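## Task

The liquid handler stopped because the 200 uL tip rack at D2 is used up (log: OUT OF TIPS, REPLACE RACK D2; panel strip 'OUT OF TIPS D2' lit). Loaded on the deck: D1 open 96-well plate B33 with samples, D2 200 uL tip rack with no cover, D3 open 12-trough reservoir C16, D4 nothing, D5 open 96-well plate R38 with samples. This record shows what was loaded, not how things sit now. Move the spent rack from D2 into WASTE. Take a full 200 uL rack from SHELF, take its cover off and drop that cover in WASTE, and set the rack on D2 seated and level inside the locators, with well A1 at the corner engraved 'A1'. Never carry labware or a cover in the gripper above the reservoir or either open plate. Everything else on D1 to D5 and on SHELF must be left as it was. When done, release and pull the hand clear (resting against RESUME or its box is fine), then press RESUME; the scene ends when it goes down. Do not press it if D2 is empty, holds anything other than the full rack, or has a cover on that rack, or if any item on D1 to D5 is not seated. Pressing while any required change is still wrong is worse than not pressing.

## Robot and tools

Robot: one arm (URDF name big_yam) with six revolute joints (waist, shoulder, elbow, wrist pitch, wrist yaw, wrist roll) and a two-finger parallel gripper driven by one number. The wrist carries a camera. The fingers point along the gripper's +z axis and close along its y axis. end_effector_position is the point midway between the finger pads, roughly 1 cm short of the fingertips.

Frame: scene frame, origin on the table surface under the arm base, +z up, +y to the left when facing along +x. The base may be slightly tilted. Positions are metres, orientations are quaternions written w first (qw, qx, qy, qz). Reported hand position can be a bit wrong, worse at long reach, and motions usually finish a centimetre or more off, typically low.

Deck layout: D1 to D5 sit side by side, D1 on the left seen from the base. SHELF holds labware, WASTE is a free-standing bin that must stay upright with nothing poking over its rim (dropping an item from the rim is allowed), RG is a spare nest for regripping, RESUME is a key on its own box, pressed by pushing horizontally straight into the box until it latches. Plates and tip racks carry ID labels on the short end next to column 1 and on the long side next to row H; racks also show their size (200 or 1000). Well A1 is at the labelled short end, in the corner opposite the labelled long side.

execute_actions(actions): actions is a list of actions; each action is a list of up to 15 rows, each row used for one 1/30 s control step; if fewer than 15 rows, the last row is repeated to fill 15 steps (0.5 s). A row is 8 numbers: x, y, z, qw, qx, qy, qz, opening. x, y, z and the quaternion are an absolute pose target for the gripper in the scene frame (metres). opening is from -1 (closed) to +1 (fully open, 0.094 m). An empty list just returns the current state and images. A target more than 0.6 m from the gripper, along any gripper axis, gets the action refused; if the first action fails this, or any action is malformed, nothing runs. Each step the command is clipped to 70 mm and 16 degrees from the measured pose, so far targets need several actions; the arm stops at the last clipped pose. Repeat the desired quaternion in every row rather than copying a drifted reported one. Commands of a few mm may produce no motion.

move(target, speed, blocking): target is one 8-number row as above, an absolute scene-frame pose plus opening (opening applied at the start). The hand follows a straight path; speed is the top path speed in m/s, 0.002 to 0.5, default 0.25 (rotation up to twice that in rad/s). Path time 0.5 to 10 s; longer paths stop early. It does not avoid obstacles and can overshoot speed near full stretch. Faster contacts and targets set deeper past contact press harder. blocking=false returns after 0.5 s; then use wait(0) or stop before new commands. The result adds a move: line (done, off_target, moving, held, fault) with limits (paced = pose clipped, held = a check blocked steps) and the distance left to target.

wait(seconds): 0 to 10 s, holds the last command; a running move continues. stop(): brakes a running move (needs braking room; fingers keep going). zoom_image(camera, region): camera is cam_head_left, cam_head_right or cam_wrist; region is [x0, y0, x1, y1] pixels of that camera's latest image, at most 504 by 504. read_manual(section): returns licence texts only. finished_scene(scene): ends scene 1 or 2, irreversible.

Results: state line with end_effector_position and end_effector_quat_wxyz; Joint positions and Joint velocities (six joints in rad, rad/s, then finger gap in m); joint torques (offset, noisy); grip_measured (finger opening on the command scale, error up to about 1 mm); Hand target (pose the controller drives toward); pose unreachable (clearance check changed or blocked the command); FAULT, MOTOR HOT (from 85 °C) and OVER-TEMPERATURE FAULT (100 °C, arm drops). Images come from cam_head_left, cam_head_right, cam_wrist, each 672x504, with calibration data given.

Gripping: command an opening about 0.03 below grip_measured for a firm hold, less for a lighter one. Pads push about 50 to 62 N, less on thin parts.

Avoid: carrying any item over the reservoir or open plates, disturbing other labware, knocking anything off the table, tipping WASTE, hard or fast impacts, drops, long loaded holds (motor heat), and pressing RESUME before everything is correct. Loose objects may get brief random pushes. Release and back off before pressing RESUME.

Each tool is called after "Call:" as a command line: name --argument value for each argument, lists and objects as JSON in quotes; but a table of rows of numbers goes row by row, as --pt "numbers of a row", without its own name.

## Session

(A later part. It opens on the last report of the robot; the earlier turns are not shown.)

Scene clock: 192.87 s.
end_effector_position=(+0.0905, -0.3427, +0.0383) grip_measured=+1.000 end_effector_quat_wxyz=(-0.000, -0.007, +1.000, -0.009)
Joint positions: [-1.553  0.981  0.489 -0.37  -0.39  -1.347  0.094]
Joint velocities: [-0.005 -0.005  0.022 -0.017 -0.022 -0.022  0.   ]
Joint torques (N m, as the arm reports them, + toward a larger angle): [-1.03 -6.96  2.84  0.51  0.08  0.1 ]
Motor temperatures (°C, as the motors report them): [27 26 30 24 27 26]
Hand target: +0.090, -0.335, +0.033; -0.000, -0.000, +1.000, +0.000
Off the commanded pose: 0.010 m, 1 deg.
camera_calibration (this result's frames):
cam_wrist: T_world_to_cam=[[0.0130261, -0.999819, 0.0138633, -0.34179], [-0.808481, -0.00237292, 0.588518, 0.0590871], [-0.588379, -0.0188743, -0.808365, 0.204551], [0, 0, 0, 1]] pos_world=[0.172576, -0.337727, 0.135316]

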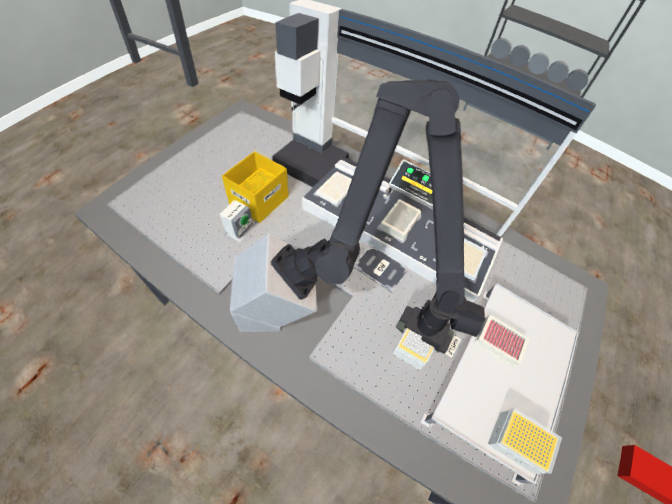

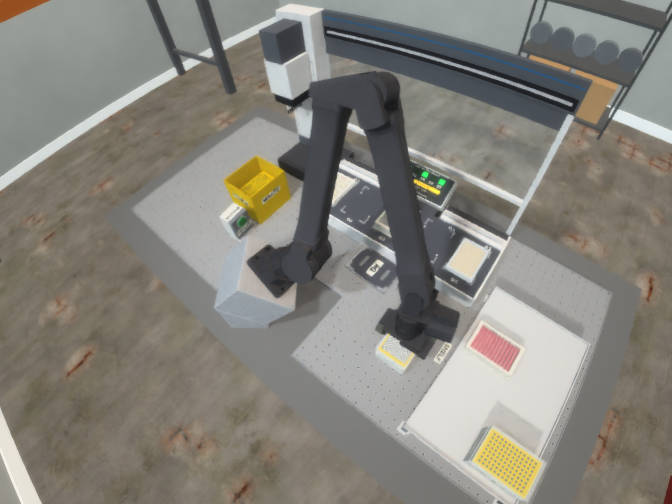

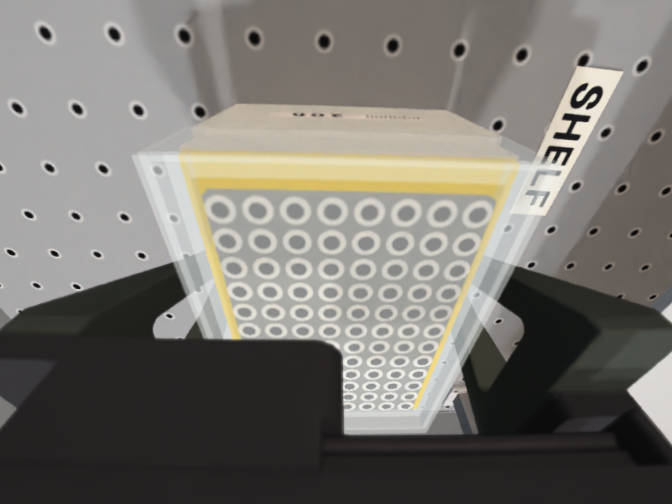

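Call:
execute_actions --actions '[[[0.09,-0.335,0.032,0,0,1,0,0.74]]]'

Call:
move --target '[0.11,-0.35,0.12,0,0,1,0,0.74]' --speed 0.15

Call:
move --target '[0.245,-0.25,0.13,0,0,1,0,0.74]' --speed 0.15

Call:
move --target '[0.245,0.008,0.14,0,0,1,0,0.74]' --speed 0.12

Scene clock: 199.47 s.
end_effector_position=(+0.0905, -0.3430, +0.0384) grip_measured=+0.813 end_effector_quat_wxyz=(-0.000, -0.006, +1.000, -0.009)
Joint positions: [-1.553  0.981  0.489 -0.369 -0.389 -1.345  0.085]
Joint velocities: [-0.015 -0.005 -0.017 -0.007 -0.022 -0.007  0.   ]
Joint torques (N m, as the arm reports them, + toward a larger angle): [-0.78 -6.96  2.83  0.44  0.07  0.14]
Motor temperatures (°C, as the motors report them): [27 26 30 24 26 26]
Hand target: +0.090, -0.335, +0.033; -0.000, +0.000, +1.000, +0.000
Off the commanded pose: 0.010 m, 1 deg.
camera_calibration (this result's frames):
cam_wrist: T_world_to_cam=[[0.0111723, -0.999825, 0.014982, -0.341942], [-0.808431, -0.00021385, 0.588591, 0.059816], [-0.588485, -0.0186878, -0.808292, 0.20462], [0, 0, 0, 1]] pos_world=[0.172593, -0.338045, 0.135308]

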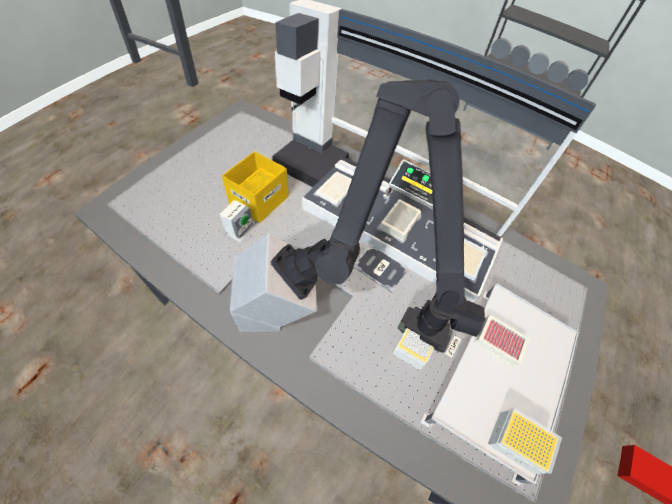

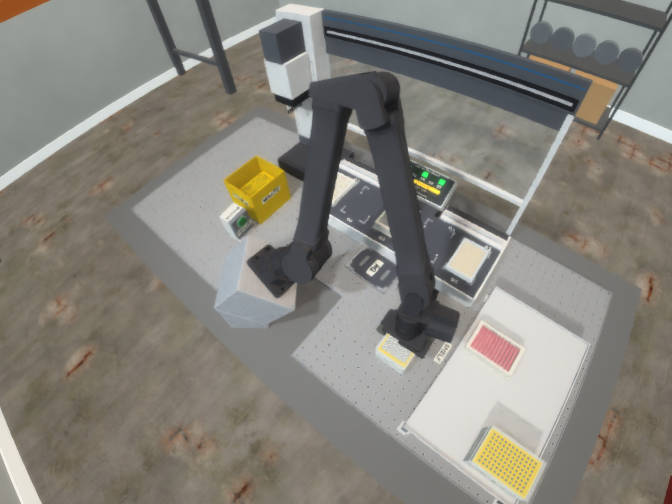

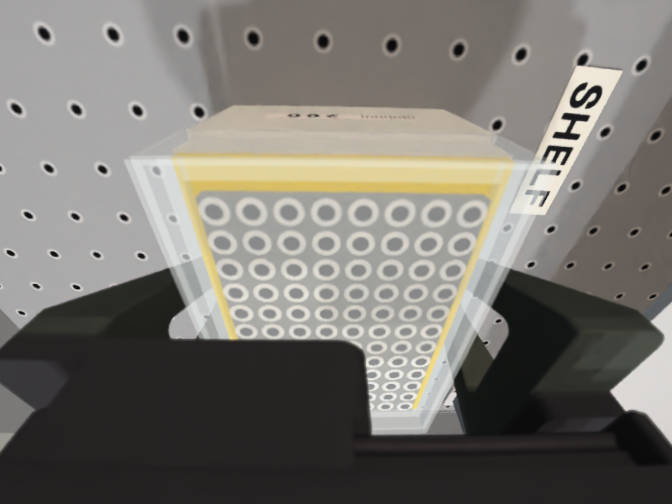

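Scene clock: 200.43 s.
end_effector_position=(+0.1063, -0.3341, +0.1086) grip_measured=+0.813 end_effector_quat_wxyz=(-0.001, +0.010, +1.000, +0.015)
Joint positions: [-1.614  0.753  0.551 -0.733 -0.437 -1.386  0.085]
Joint velocities: [ 0.005 -0.005 -0.012 -0.012 -0.066 -0.066 -0.   ]
Joint torques (N m, as the arm reports them, + toward a larger angle): [-1.78 -7.02  8.13 -0.41 -0.17 -0.13]
Motor temperatures (°C, as the motors report them): [27 26 30 24 26 26]
Hand target: +0.111, -0.351, +0.119; +0.000, +0.000, +1.000, -0.001
Off the commanded pose: 0.020 m, 2 deg.
move: off_target
camera_calibration (this result's frames):
cam_wrist: T_world_to_cam=[[-0.020677, -0.999197, -0.034312, -0.32529], [-0.808366, -0.0034866, 0.58867, 0.0300652], [-0.588317, 0.0399086, -0.807645, 0.290343], [0, 0, 0, 1]] pos_world=[0.188391, -0.336511, 0.205634]

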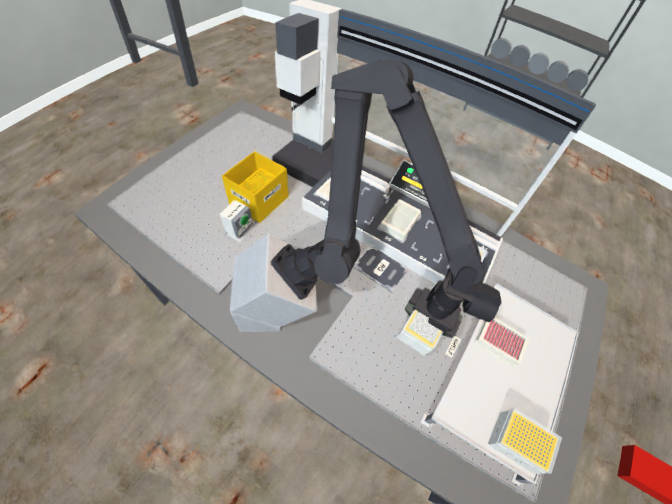

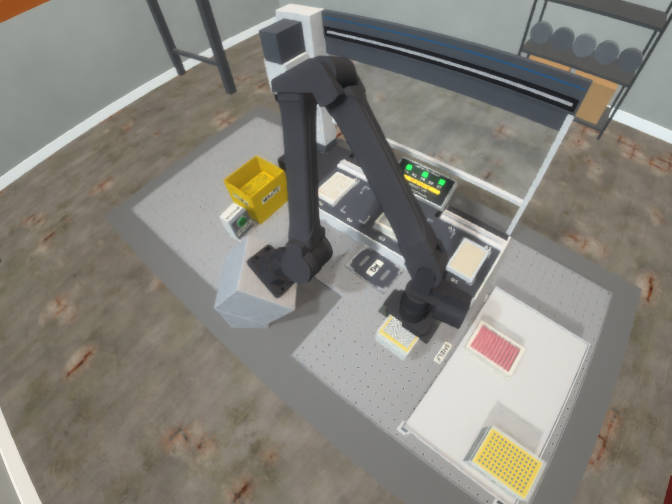

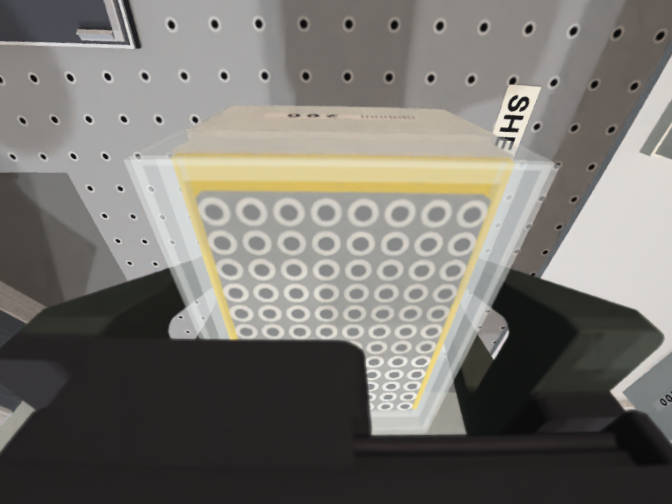

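Scene clock: 202.13 s.
end_effector_position=(+0.2421, -0.2481, +0.1248) grip_measured=+0.813 end_effector_quat_wxyz=(-0.006, -0.012, +1.000, +0.002)
Joint positions: [-0.745  0.566  0.532 -0.782  0.166 -0.762  0.085]
Joint velocities: [-0.005 -0.015  0.012  0.007  0.081  0.051 -0.   ]
Joint torques (N m, as the arm reports them, + toward a larger angle): [ 0.35 -5.77  7.66 -0.27  0.13  0.13]
Motor temperatures (°C, as the motors report them): [27 26 30 24 26 26]
Hand target: +0.245, -0.251, +0.127; -0.006, -0.005, +1.000, +0.001
Off the commanded pose: 0.006 m, 2 deg.
move: done
camera_calibration (this result's frames):
cam_wrist: T_world_to_cam=[[0.0234108, -0.999704, -0.00659289, -0.250312], [-0.802002, -0.0227175, 0.596889, 0.123302], [-0.596862, -0.00868613, -0.802297, 0.369165], [0, 0, 0, 1]] pos_world=[0.325089, -0.24423, 0.220932]

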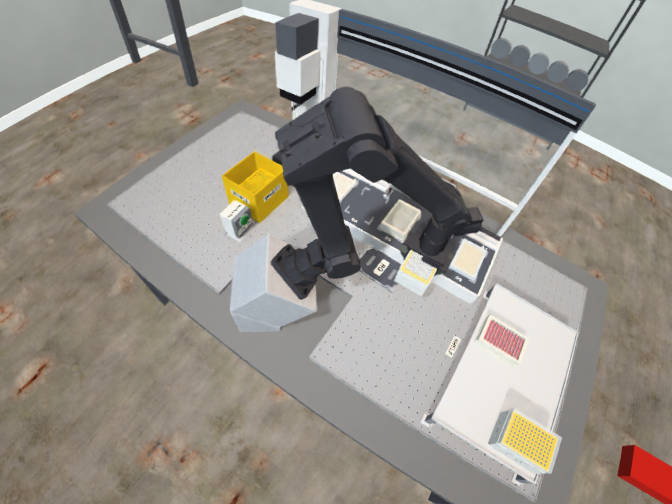

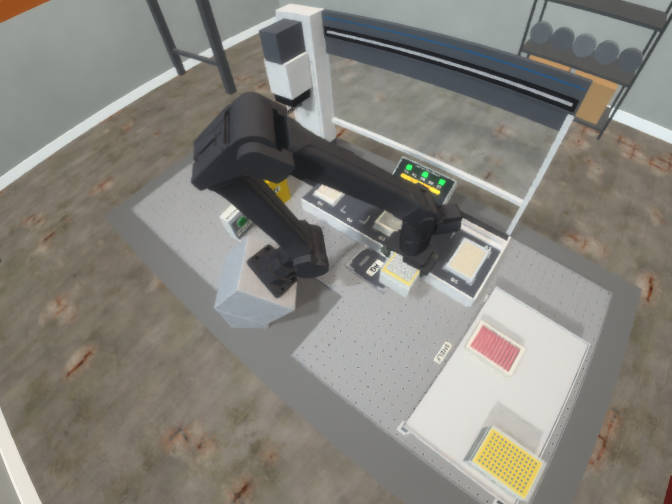

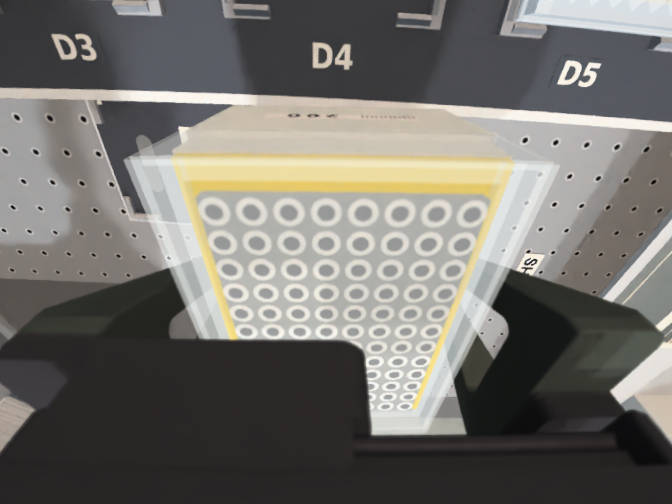

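Scene clock: 204.87 s.
end_effector_position=(+0.2318, +0.0017, +0.1340) grip_measured=+0.813 end_effector_quat_wxyz=(-0.013, -0.016, +1.000, -0.012)
Joint positions: [ 0.523  1.022  0.381 -0.906  0.782  0.565  0.085]
Joint velocities: [ 0.005 -0.015 -0.007 -0.017 -0.022 -0.022 -0.   ]
Joint torques (N m, as the arm reports them, + toward a larger angle): [ 3.57 -0.56  7.15 -0.2   0.26  0.11]
Motor temperatures (°C, as the motors report them): [27 26 30 24 27 26]
Hand target: +0.244, +0.004, +0.140; -0.005, -0.004, +1.000, -0.008
Off the commanded pose: 0.016 m, 3 deg.
move: off_target
camera_calibration (this result's frames):
cam_wrist: T_world_to_cam=[[0.0318521, -0.999303, 0.0194894, -0.00575636], [-0.792713, -0.0133811, 0.609448, 0.11135], [-0.608762, -0.0348617, -0.792586, 0.374158], [0, 0, 0, 1]] pos_world=[0.316225, 0.00878141, 0.228802]

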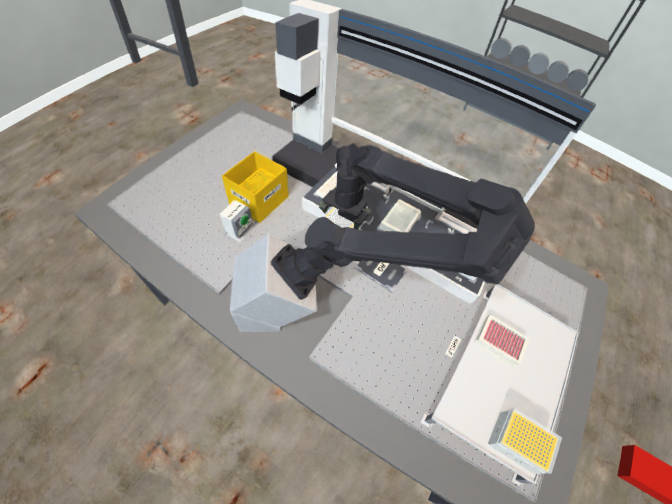

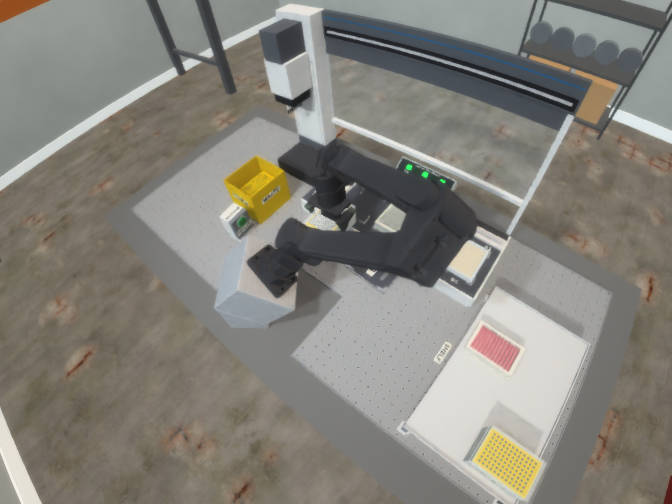

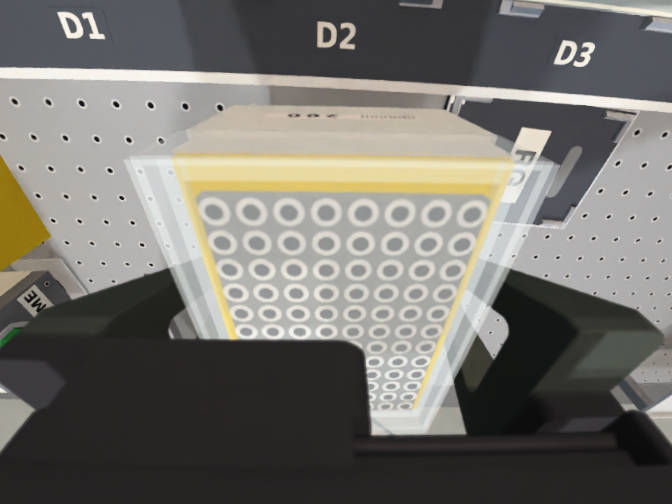

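Call:
move --target '[0.41,0.008,0.165,0,0,1,0,0.74]' --speed 0.15

Call:
move --target '[0.395,0.006,0.1,-0.012,0,1,-0.012,0.74]' --speed 0.08

Scene clock: 210.33 s.
end_effector_position=(+0.3984, +0.0115, +0.1613) grip_measured=+0.813 end_effector_quat_wxyz=(+0.002, -0.001, +1.000, +0.002)
Joint positions: [ 0.402  1.25   0.802 -0.927  0.758  0.388  0.085]
Joint velocities: [ 0.015 -0.005 -0.007 -0.012 -0.022 -0.051 -0.001]
Joint torques (N m, as the arm reports them, + toward a larger angle): [ 5.18 -5.22  8.07 -0.25 -0.02 -0.14]
Motor temperatures (°C, as the motors report them): [27 26 31 24 27 26]
Hand target: +0.411, +0.009, +0.162; +0.000, +0.000, +1.000, +0.002
Off the commanded pose: 0.013 m, 0 deg.
move: off_target
camera_calibration (this result's frames):
cam_wrist: T_world_to_cam=[[0.00144679, -0.999966, -0.00817716, 0.0147796], [-0.811401, -0.00595335, 0.584459, 0.23836], [-0.584488, 0.00578936, -0.811382, 0.490387], [0, 0, 0, 1]] pos_world=[0.48001, 0.0133591, 0.2587]

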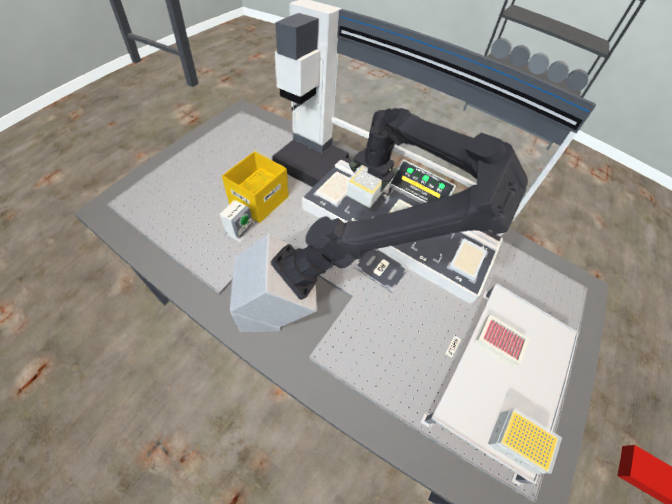

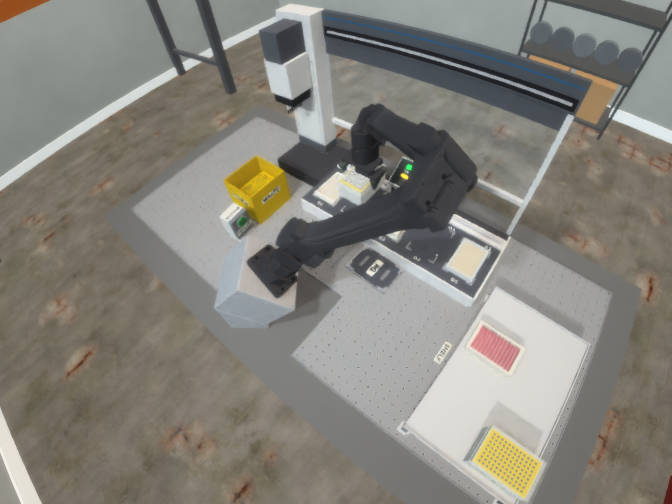

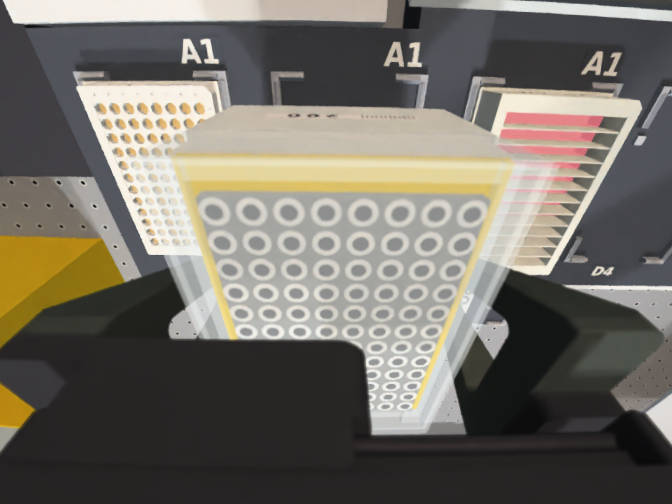

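Scene clock: 211.47 s.
end_effector_position=(+0.4004, +0.0050, +0.1093) grip_measured=+0.813 end_effector_quat_wxyz=(-0.002, +0.010, +1.000, -0.008)
Joint positions: [ 0.287  1.318  0.755 -0.727  0.748  0.269  0.085]
Joint velocities: [ 0.005 -0.015  0.002 -0.012 -0.007 -0.037 -0.   ]
Joint torques (N m, as the arm reports them, + toward a larger angle): [ 5.46 -6.55  4.12  0.45 -0.01 -0.15]
Motor temperatures (°C, as the motors report them): [27 26 30 24 27 26]
Hand target: +0.393, +0.005, +0.101; -0.012, +0.000, +1.000, -0.011
Off the commanded pose: 0.011 m, 2 deg.
move: off_target
camera_calibration (this result's frames):
cam_wrist: T_world_to_cam=[[-0.0193731, -0.999729, 0.012931, 0.0138933], [-0.806401, 0.0232698, 0.59091, 0.2674], [-0.591051, 0.00102022, -0.806633, 0.451546], [0, 0, 0, 1]] pos_world=[0.482788, 0.00720651, 0.206044]

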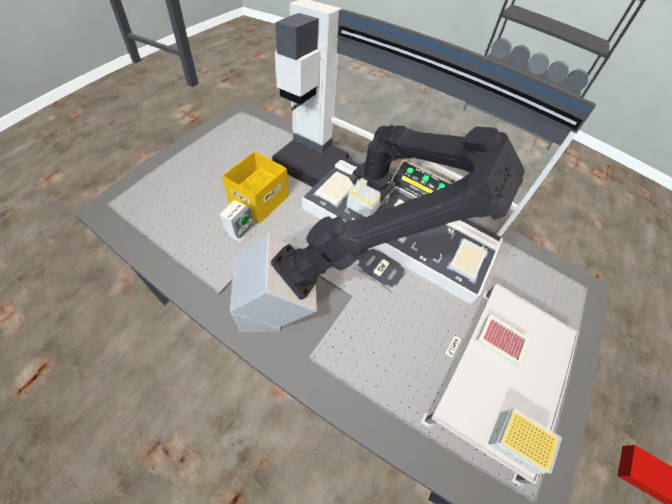

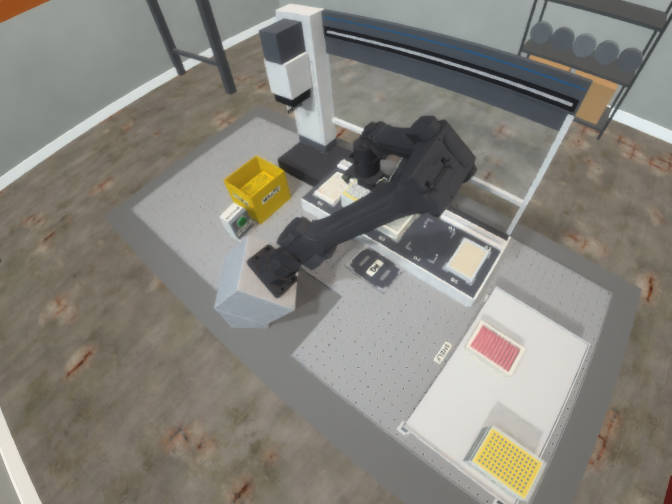

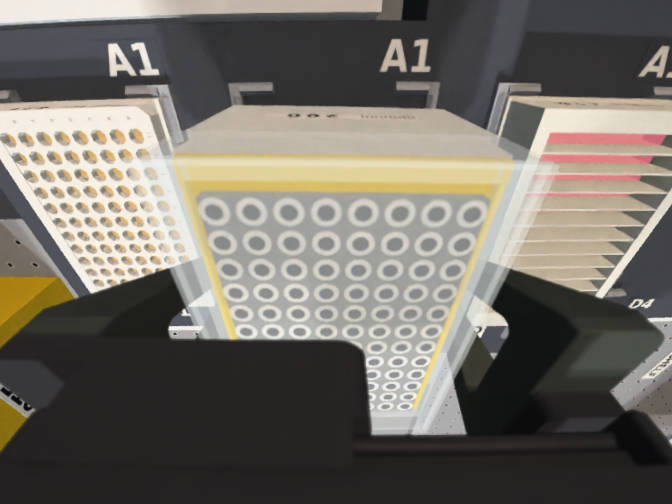

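Call:
execute_actions --actions '[[[0.3955,0.007,0.098,-0.012,0,1,-0.012,0.74],[0.396,0.0075,0.096,-0.012,0,1,-0.012,0.74],[0.396,0.0075,0.094,-0.012,0,1,-0.012,0.74],[0.396,0.0075,0.092,-0.012,0,1,-0.012,0.74],[0.396,0.0075,0.090,-0.012,0,1,-0.012,0.74],[0.396,0.0075,0.088,-0.012,0,1,-0.012,0.74]]]'

Call:
zoom_image --camera "cam_wrist" --region '[190, 50, 490, 170]'

Scene clock: 216.60 s.
end_effector_position=(+0.4041, +0.0070, +0.0980) grip_measured=+0.813 end_effector_quat_wxyz=(-0.001, +0.010, +1.000, -0.009)
Joint positions: [ 0.268  1.346  0.755 -0.679  0.744  0.242  0.085]
Joint velocities: [-0.015 -0.005  0.002  0.017  0.007 -0.007 -0.   ]
Joint torques (N m, as the arm reports them, + toward a larger angle): [ 5.59 -6.81  3.79  0.41 -0.02 -0.13]
Motor temperatures (°C, as the motors report them): [28 26 30 24 27 26]
Hand target: +0.395, +0.007, +0.089; -0.012, +0.000, +1.000, -0.012
Off the commanded pose: 0.013 m, 2 deg.
camera_calibration (this result's frames):
cam_wrist: T_world_to_cam=[[-0.0191572, -0.999719, 0.0139906, 0.0159493], [-0.80788, 0.0237221, 0.588869, 0.277803], [-0.589035, -0.0000216491, -0.808107, 0.443964], [0, 0, 0, 1]] pos_world=[0.486248, 0.00936433, 0.194958]

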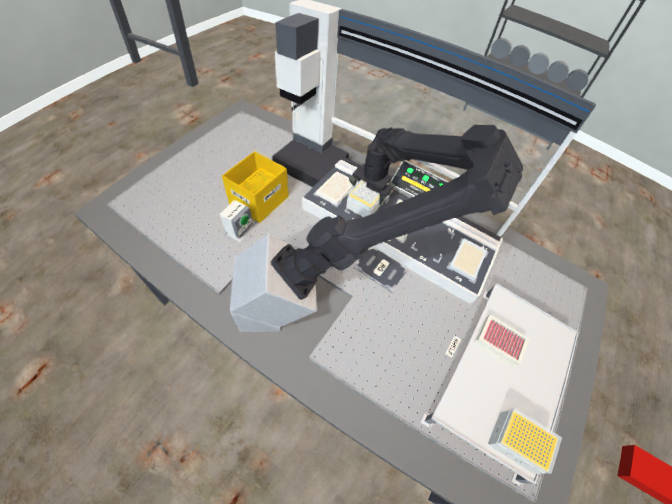

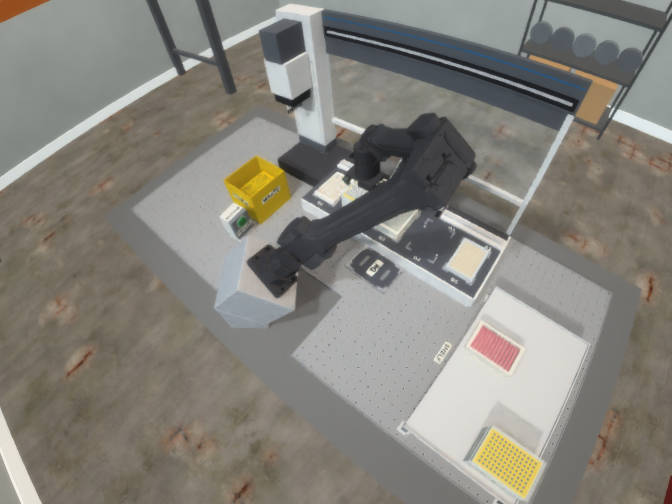

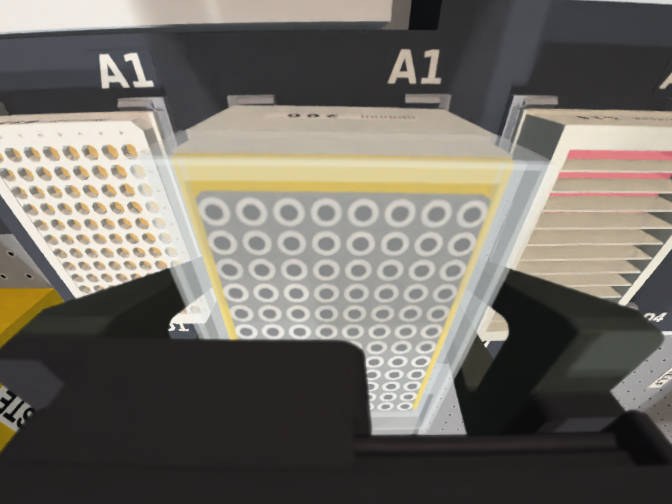

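Region (190, 50, 490, 170) of cam_wrist's 672x504 image, scaled by 1.680, with more detail than that image has; it fills the top 202 rows of this view, and the rest is white.

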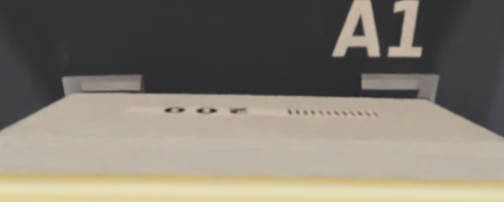

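Call:
execute_actions --actions '[[[0.394,0.007,0.087,-0.012,-0.003,1,-0.012,0.74],[0.393,0.007,0.086,-0.012,-0.003,1,-0.012,0.74],[0.393,0.007,0.085,-0.012,-0.003,1,-0.012,0.74],[0.393,0.007,0.084,-0.012,-0.003,1,-0.012,0.74]]]'

Call:
zoom_image --camera "cam_wrist" --region '[190, 50, 490, 170]'

Scene clock: 221.67 s.
end_effector_position=(+0.4003, +0.0070, +0.0944) grip_measured=+0.813 end_effector_quat_wxyz=(-0.001, +0.005, +1.000, -0.009)
Joint positions: [ 0.263  1.346  0.742 -0.66   0.742  0.226  0.085]
Joint velocities: [ 0.005 -0.005  0.017 -0.007  0.007 -0.037  0.   ]
Joint torques (N m, as the arm reports them, + toward a larger angle): [ 5.31 -6.8   3.76  0.4  -0.02 -0.15]
Motor temperatures (°C, as the motors report them): [28 26 30 24 26 26]
Hand target: +0.393, +0.007, +0.085; -0.012, -0.003, +1.000, -0.012
Off the commanded pose: 0.013 m, 2 deg.
camera_calibration (this result's frames):
cam_wrist: T_world_to_cam=[[-0.0101198, -0.999857, 0.013567, 0.0123885], [-0.808209, 0.0161678, 0.588674, 0.27711], [-0.588809, -0.00500769, -0.808256, 0.43878], [0, 0, 0, 1]] pos_world=[0.482446, 0.0101038, 0.191351]

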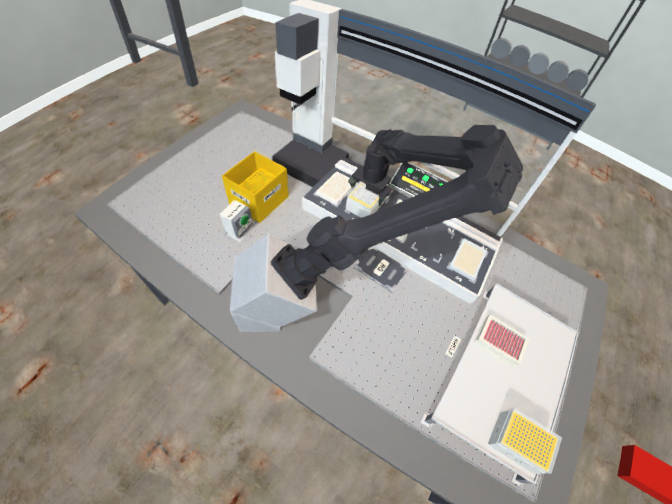

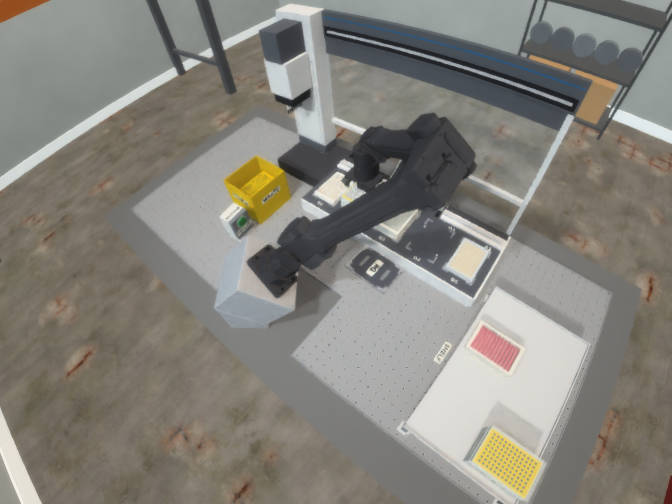

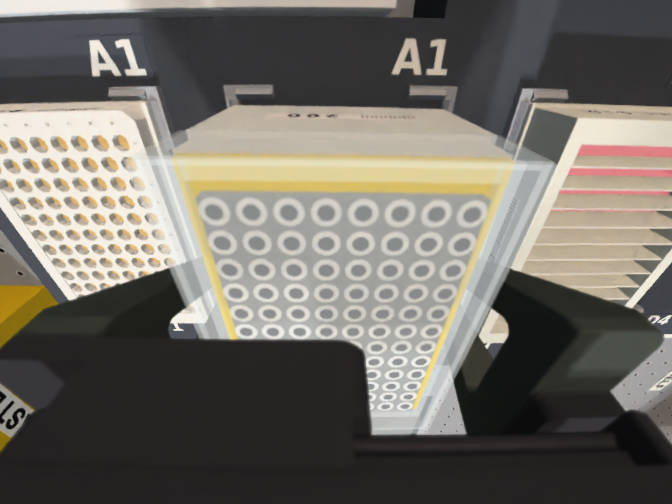

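Region (190, 50, 490, 170) of cam_wrist's 672x504 image, scaled by 1.680, with more detail than that image has; it fills the top 202 rows of this view, and the rest is white.

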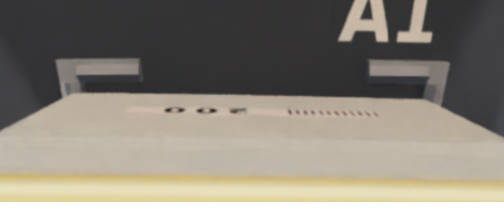

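Call:
execute_actions --actions '[[[0.394,0.0065,0.083,-0.012,-0.003,1,-0.012,0.74],[0.395,0.006,0.082,-0.012,-0.003,1,-0.012,0.74],[0.3955,0.0055,0.081,-0.012,-0.003,1,-0.012,0.74],[0.3955,0.0055,0.08,-0.012,-0.003,1,-0.012,0.74],[0.3955,0.0055,0.079,-0.012,-0.003,1,-0.012,0.74],[0.3955,0.0055,0.078,-0.012,-0.003,1,-0.012,0.74]]]'

Call:
zoom_image --camera "cam_wrist" --region '[190, 50, 490, 170]'

Scene clock: 228.20 s.
end_effector_position=(+0.4025, +0.0051, +0.0892) grip_measured=+0.813 end_effector_quat_wxyz=(+0.000, +0.004, +1.000, -0.008)
Joint positions: [ 0.247  1.352  0.742 -0.639  0.737  0.203  0.085]
Joint velocities: [-0.005 -0.024  0.002  0.007 -0.022  0.022 -0.   ]
Joint torques (N m, as the arm reports them, + toward a larger angle): [ 5.32 -6.55  3.87  0.38 -0.01 -0.12]
Motor temperatures (°C, as the motors report them): [28 26 30 24 26 26]
Hand target: +0.395, +0.005, +0.079; -0.012, -0.003, +1.000, -0.012
Off the commanded pose: 0.013 m, 2 deg.
camera_calibration (this result's frames):
cam_wrist: T_world_to_cam=[[-0.00835758, -0.99988, 0.0130687, 0.00987548], [-0.808885, 0.0144437, 0.587789, 0.282309], [-0.587907, -0.0056586, -0.808909, 0.435572], [0, 0, 0, 1]] pos_world=[0.484514, 0.00826143, 0.186271]

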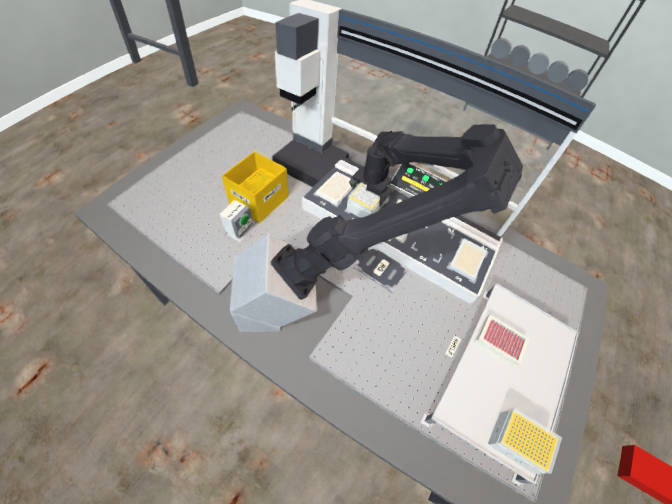

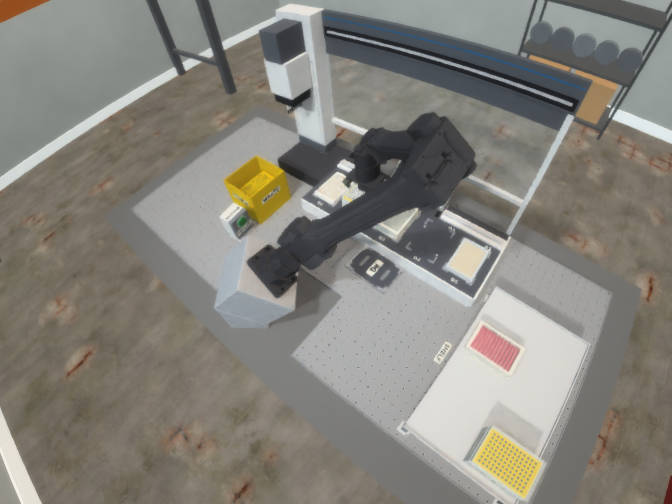

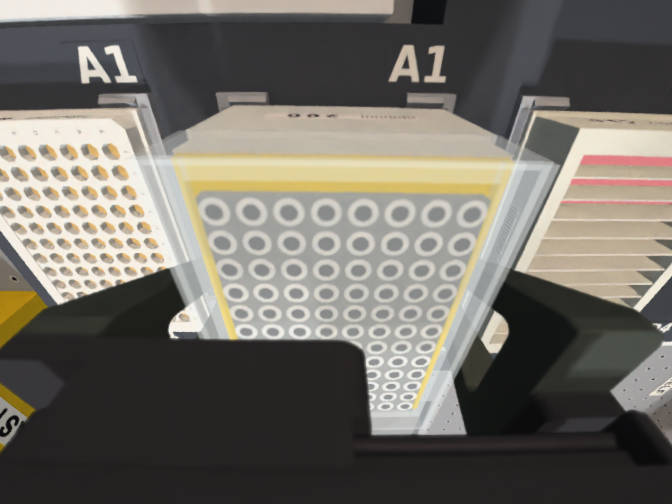

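Region (190, 50, 490, 170) of cam_wrist's 672x504 image, scaled by 1.680, with more detail than that image has; it fills the top 202 rows of this view, and the rest is white.

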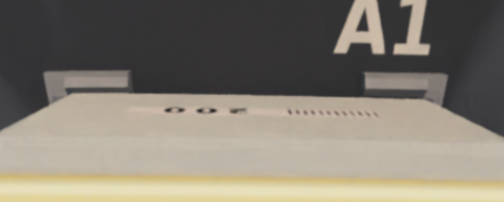

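Call:
execute_actions --actions '[[[0.395,0.0065,0.077,-0.012,-0.003,1,-0.012,0.74],[0.395,0.0065,0.076,-0.012,-0.003,1,-0.012,0.74],[0.395,0.0065,0.075,-0.012,-0.003,1,-0.012,0.74],[0.395,0.0065,0.074,-0.012,-0.003,1,-0.012,0.74]],[[0.395,0.0065,0.074,-0.012,-0.003,1,-0.012,1]],[[0.40,0.006,0.082,0,0.01,1,0,1],[0.404,0.006,0.088,0,0.015,1,0,1],[0.408,0.005,0.093,0.005,0.02,1,0,1],[0.412,0.005,0.098,0.01,0.025,1,0,1],[0.416,0.004,0.103,0.015,0.025,1,0,1],[0.42,0.004,0.108,0.015,0.025,1,0,1],[0.422,0.004,0.113,0.015,0.025,1,0,1],[0.422,0.004,0.118,0.015,0.025,1,0,1],[0.422,0.004,0.123,0.015,0.025,1,0,1],[0.422,0.004,0.128,0.015,0.025,1,0,1],[0.422,0.004,0.133,0.015,0.025,1,0,1],[0.422,0.004,0.138,0.015,0.025,1,0,1]]]'

Call:
wait --seconds 0.3

Scene clock: 236.13 s.
end_effector_position=(+0.4060, +0.0072, +0.1259) grip_measured=+1.000 end_effector_quat_wxyz=(+0.004, -0.001, +1.000, -0.002)
Joint positions: [ 0.319  1.296  0.777 -0.778  0.748  0.276  0.094]
Joint velocities: [ 0.142 -0.132  0.11  -0.173 -0.007  0.139  0.   ]
Joint torques (N m, as the arm reports them, + toward a larger angle): [ 6.37 -7.95  7.32 -0.19  0.26  0.13]
Motor temperatures (°C, as the motors report them): [28 26 30 24 26 26]
Hand target: +0.423, +0.004, +0.137; +0.015, +0.024, +1.000, +0.000
Off the commanded pose: 0.020 m, 3 deg.
camera_calibration (this result's frames):
cam_wrist: T_world_to_cam=[[0.00172007, -0.999998, 0.000917153, 0.00897366], [-0.813796, -0.000866785, 0.58115, 0.266461], [-0.581148, -0.001746, -0.813796, 0.46518], [0, 0, 0, 1]] pos_world=[0.487168, 0.0100168, 0.223699]

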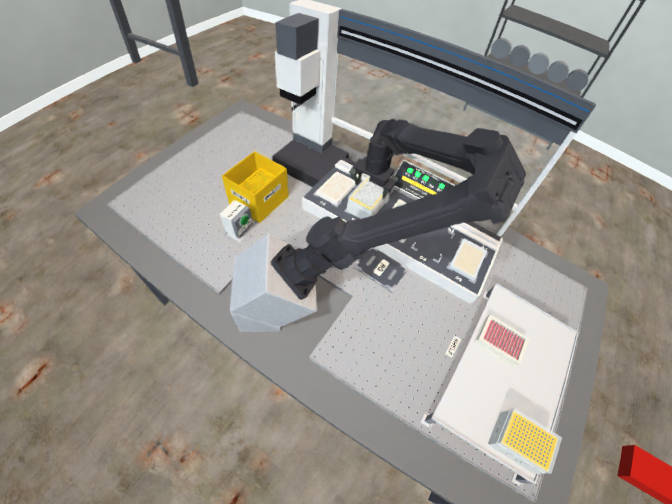

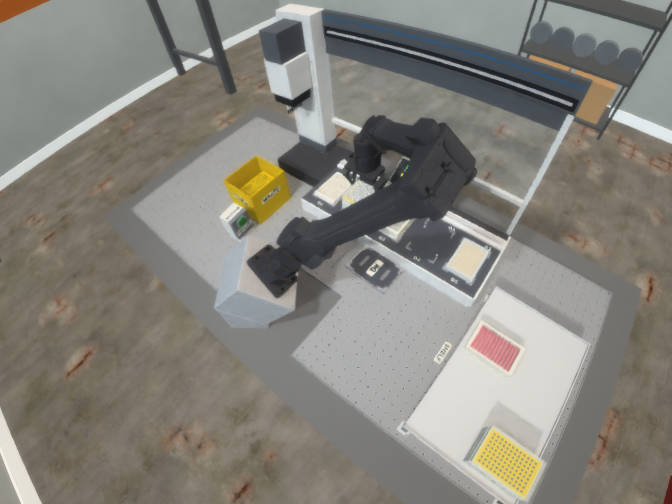

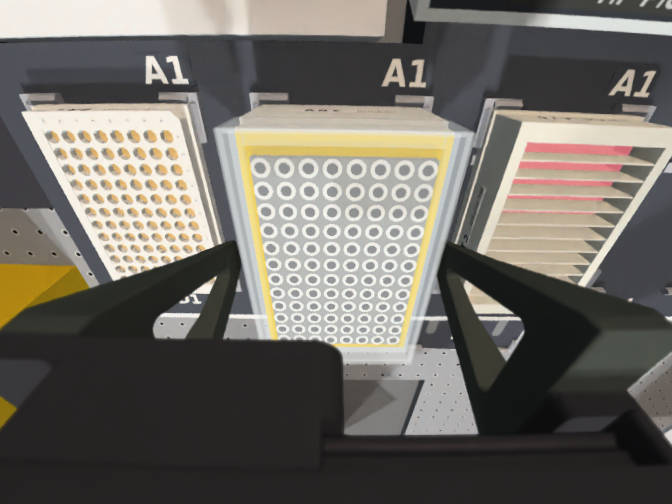

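Scene clock: 236.43 s.
end_effector_position=(+0.4095, +0.0064, +0.1305) grip_measured=+1.000 end_effector_quat_wxyz=(+0.007, +0.010, +1.000, -0.001)
Joint positions: [ 0.324  1.29   0.786 -0.789  0.75   0.298  0.094]
Joint velocities: [ 0.005 -0.005 -0.007 -0.017  0.007  0.037  0.   ]
Joint torques (N m, as the arm reports them, + toward a larger angle): [ 6.71 -7.55  7.37 -0.32  0.22  0.11]
Motor temperatures (°C, as the motors report them): [28 26 30 24 26 26]
Hand target: +0.423, +0.004, +0.137; +0.015, +0.024, +1.000, +0.000
Off the commanded pose: 0.015 m, 2 deg.
wait: 0.30 s; at rest by 0.27 s
camera_calibration (this result's frames):
cam_wrist: T_world_to_cam=[[-0.0191958, -0.999815, -0.00103382, 0.016965], [-0.817202, 0.015094, 0.576153, 0.26859], [-0.576031, 0.0119045, -0.817341, 0.469217], [0, 0, 0, 1]] pos_world=[0.490102, 0.00732199, 0.228779]

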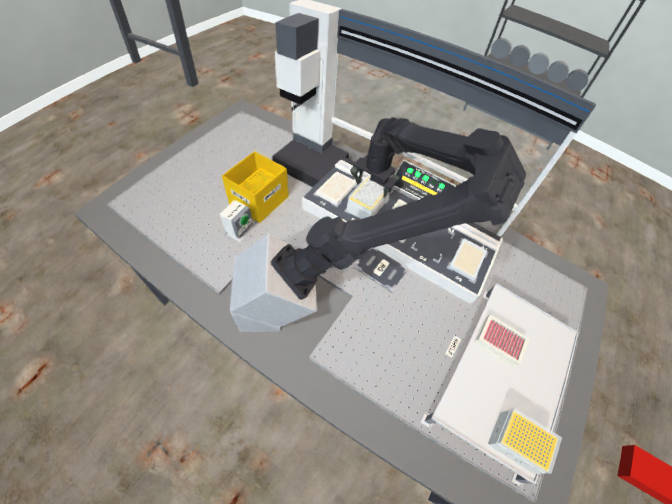

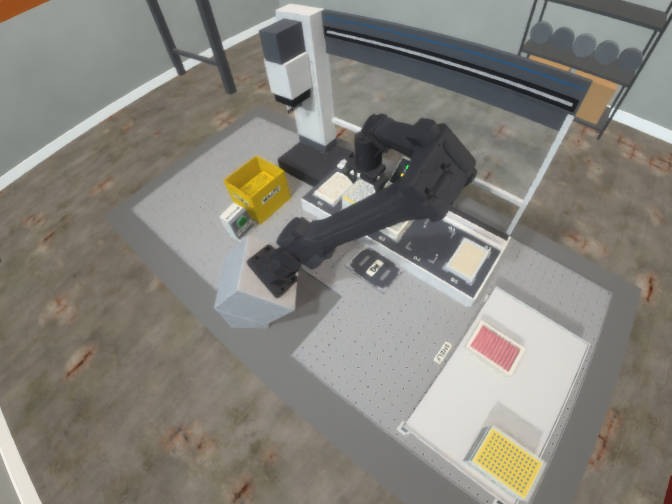

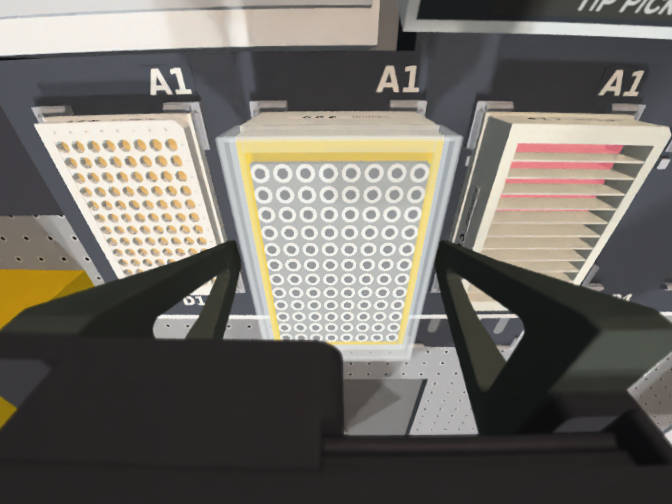

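Call:
execute_actions --actions '[[[0.422,0.004,0.138,0.015,0.025,1,0,0.75]],[[0.423,0.004,0.141,0.015,0.025,1,0,0.75],[0.424,0.004,0.144,0.015,0.025,1,0,0.75],[0.425,0.004,0.147,0.015,0.025,1,0,0.75],[0.425,0.004,0.15,0.015,0.025,1,0,0.75],[0.425,0.004,0.153,0.015,0.025,1,0,0.75],[0.425,0.004,0.156,0.015,0.025,1,0,0.75],[0.425,0.004,0.159,0.015,0.025,1,0,0.75],[0.425,0.004,0.162,0.015,0.025,1,0,0.75],[0.425,0.004,0.165,0.015,0.025,1,0,0.75],[0.425,0.004,0.168,0.015,0.025,1,0,0.75],[0.425,0.004,0.171,0.015,0.025,1,0,0.75],[0.425,0.004,0.174,0.015,0.025,1,0,0.75],[0.425,0.004,0.177,0.015,0.025,1,0,0.75],[0.425,0.004,0.18,0.015,0.025,1,0,0.75],[0.425,0.004,0.183,0.015,0.025,1,0,0.75]]]'

Scene clock: 243.80 s.
end_effector_position=(+0.4065, +0.0067, +0.1617) grip_measured=+0.797 end_effector_quat_wxyz=(-0.001, -0.002, +1.000, -0.007)
Joint positions: [ 0.392  1.265  0.83  -0.949  0.77   0.385  0.084]
Joint velocities: [ 0.181 -0.093  0.095 -0.379 -0.051  0.286  0.   ]
Joint torques (N m, as the arm reports them, + toward a larger angle): [ 7.36 -7.67  8.75 -0.17  0.24  0.09]
Motor temperatures (°C, as the motors report them): [28 26 31 24 27 26]
Hand target: +0.425, +0.004, +0.182; +0.016, +0.024, +1.000, +0.001
Off the commanded pose: 0.028 m, 4 deg.
camera_calibration (this result's frames):
cam_wrist: T_world_to_cam=[[0.00399057, -0.999942, 0.0099767, 0.00599408], [-0.807307, 0.00266604, 0.590126, 0.241993], [-0.590118, -0.0104092, -0.80725, 0.497207], [0, 0, 0, 1]] pos_world=[0.488749, 0.0105241, 0.258504]

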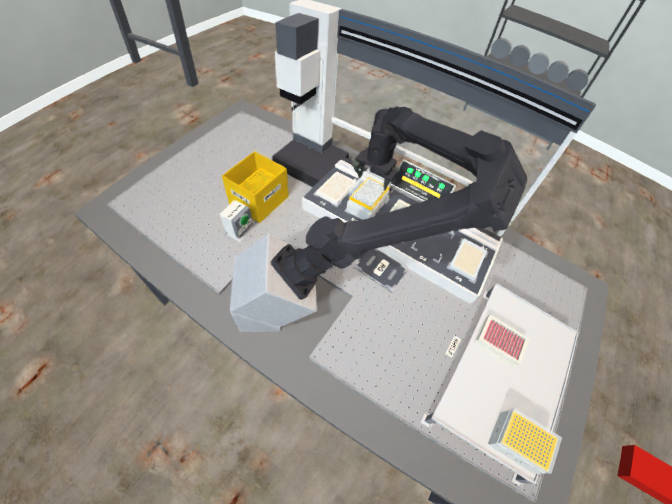

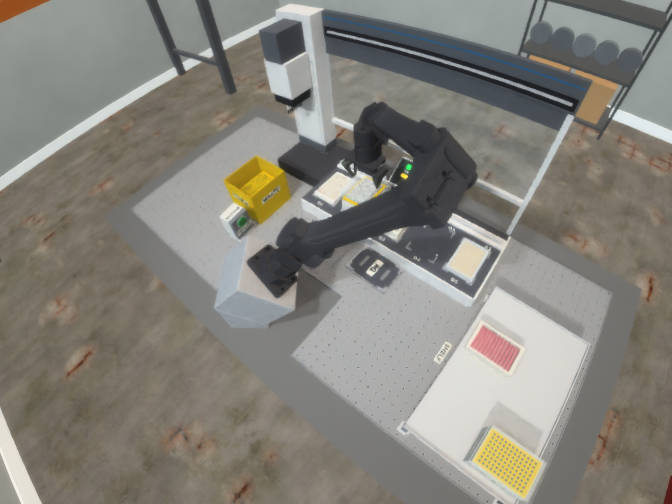

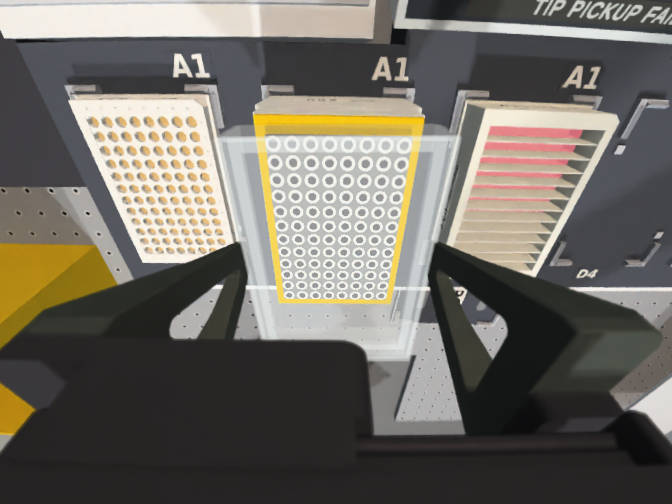

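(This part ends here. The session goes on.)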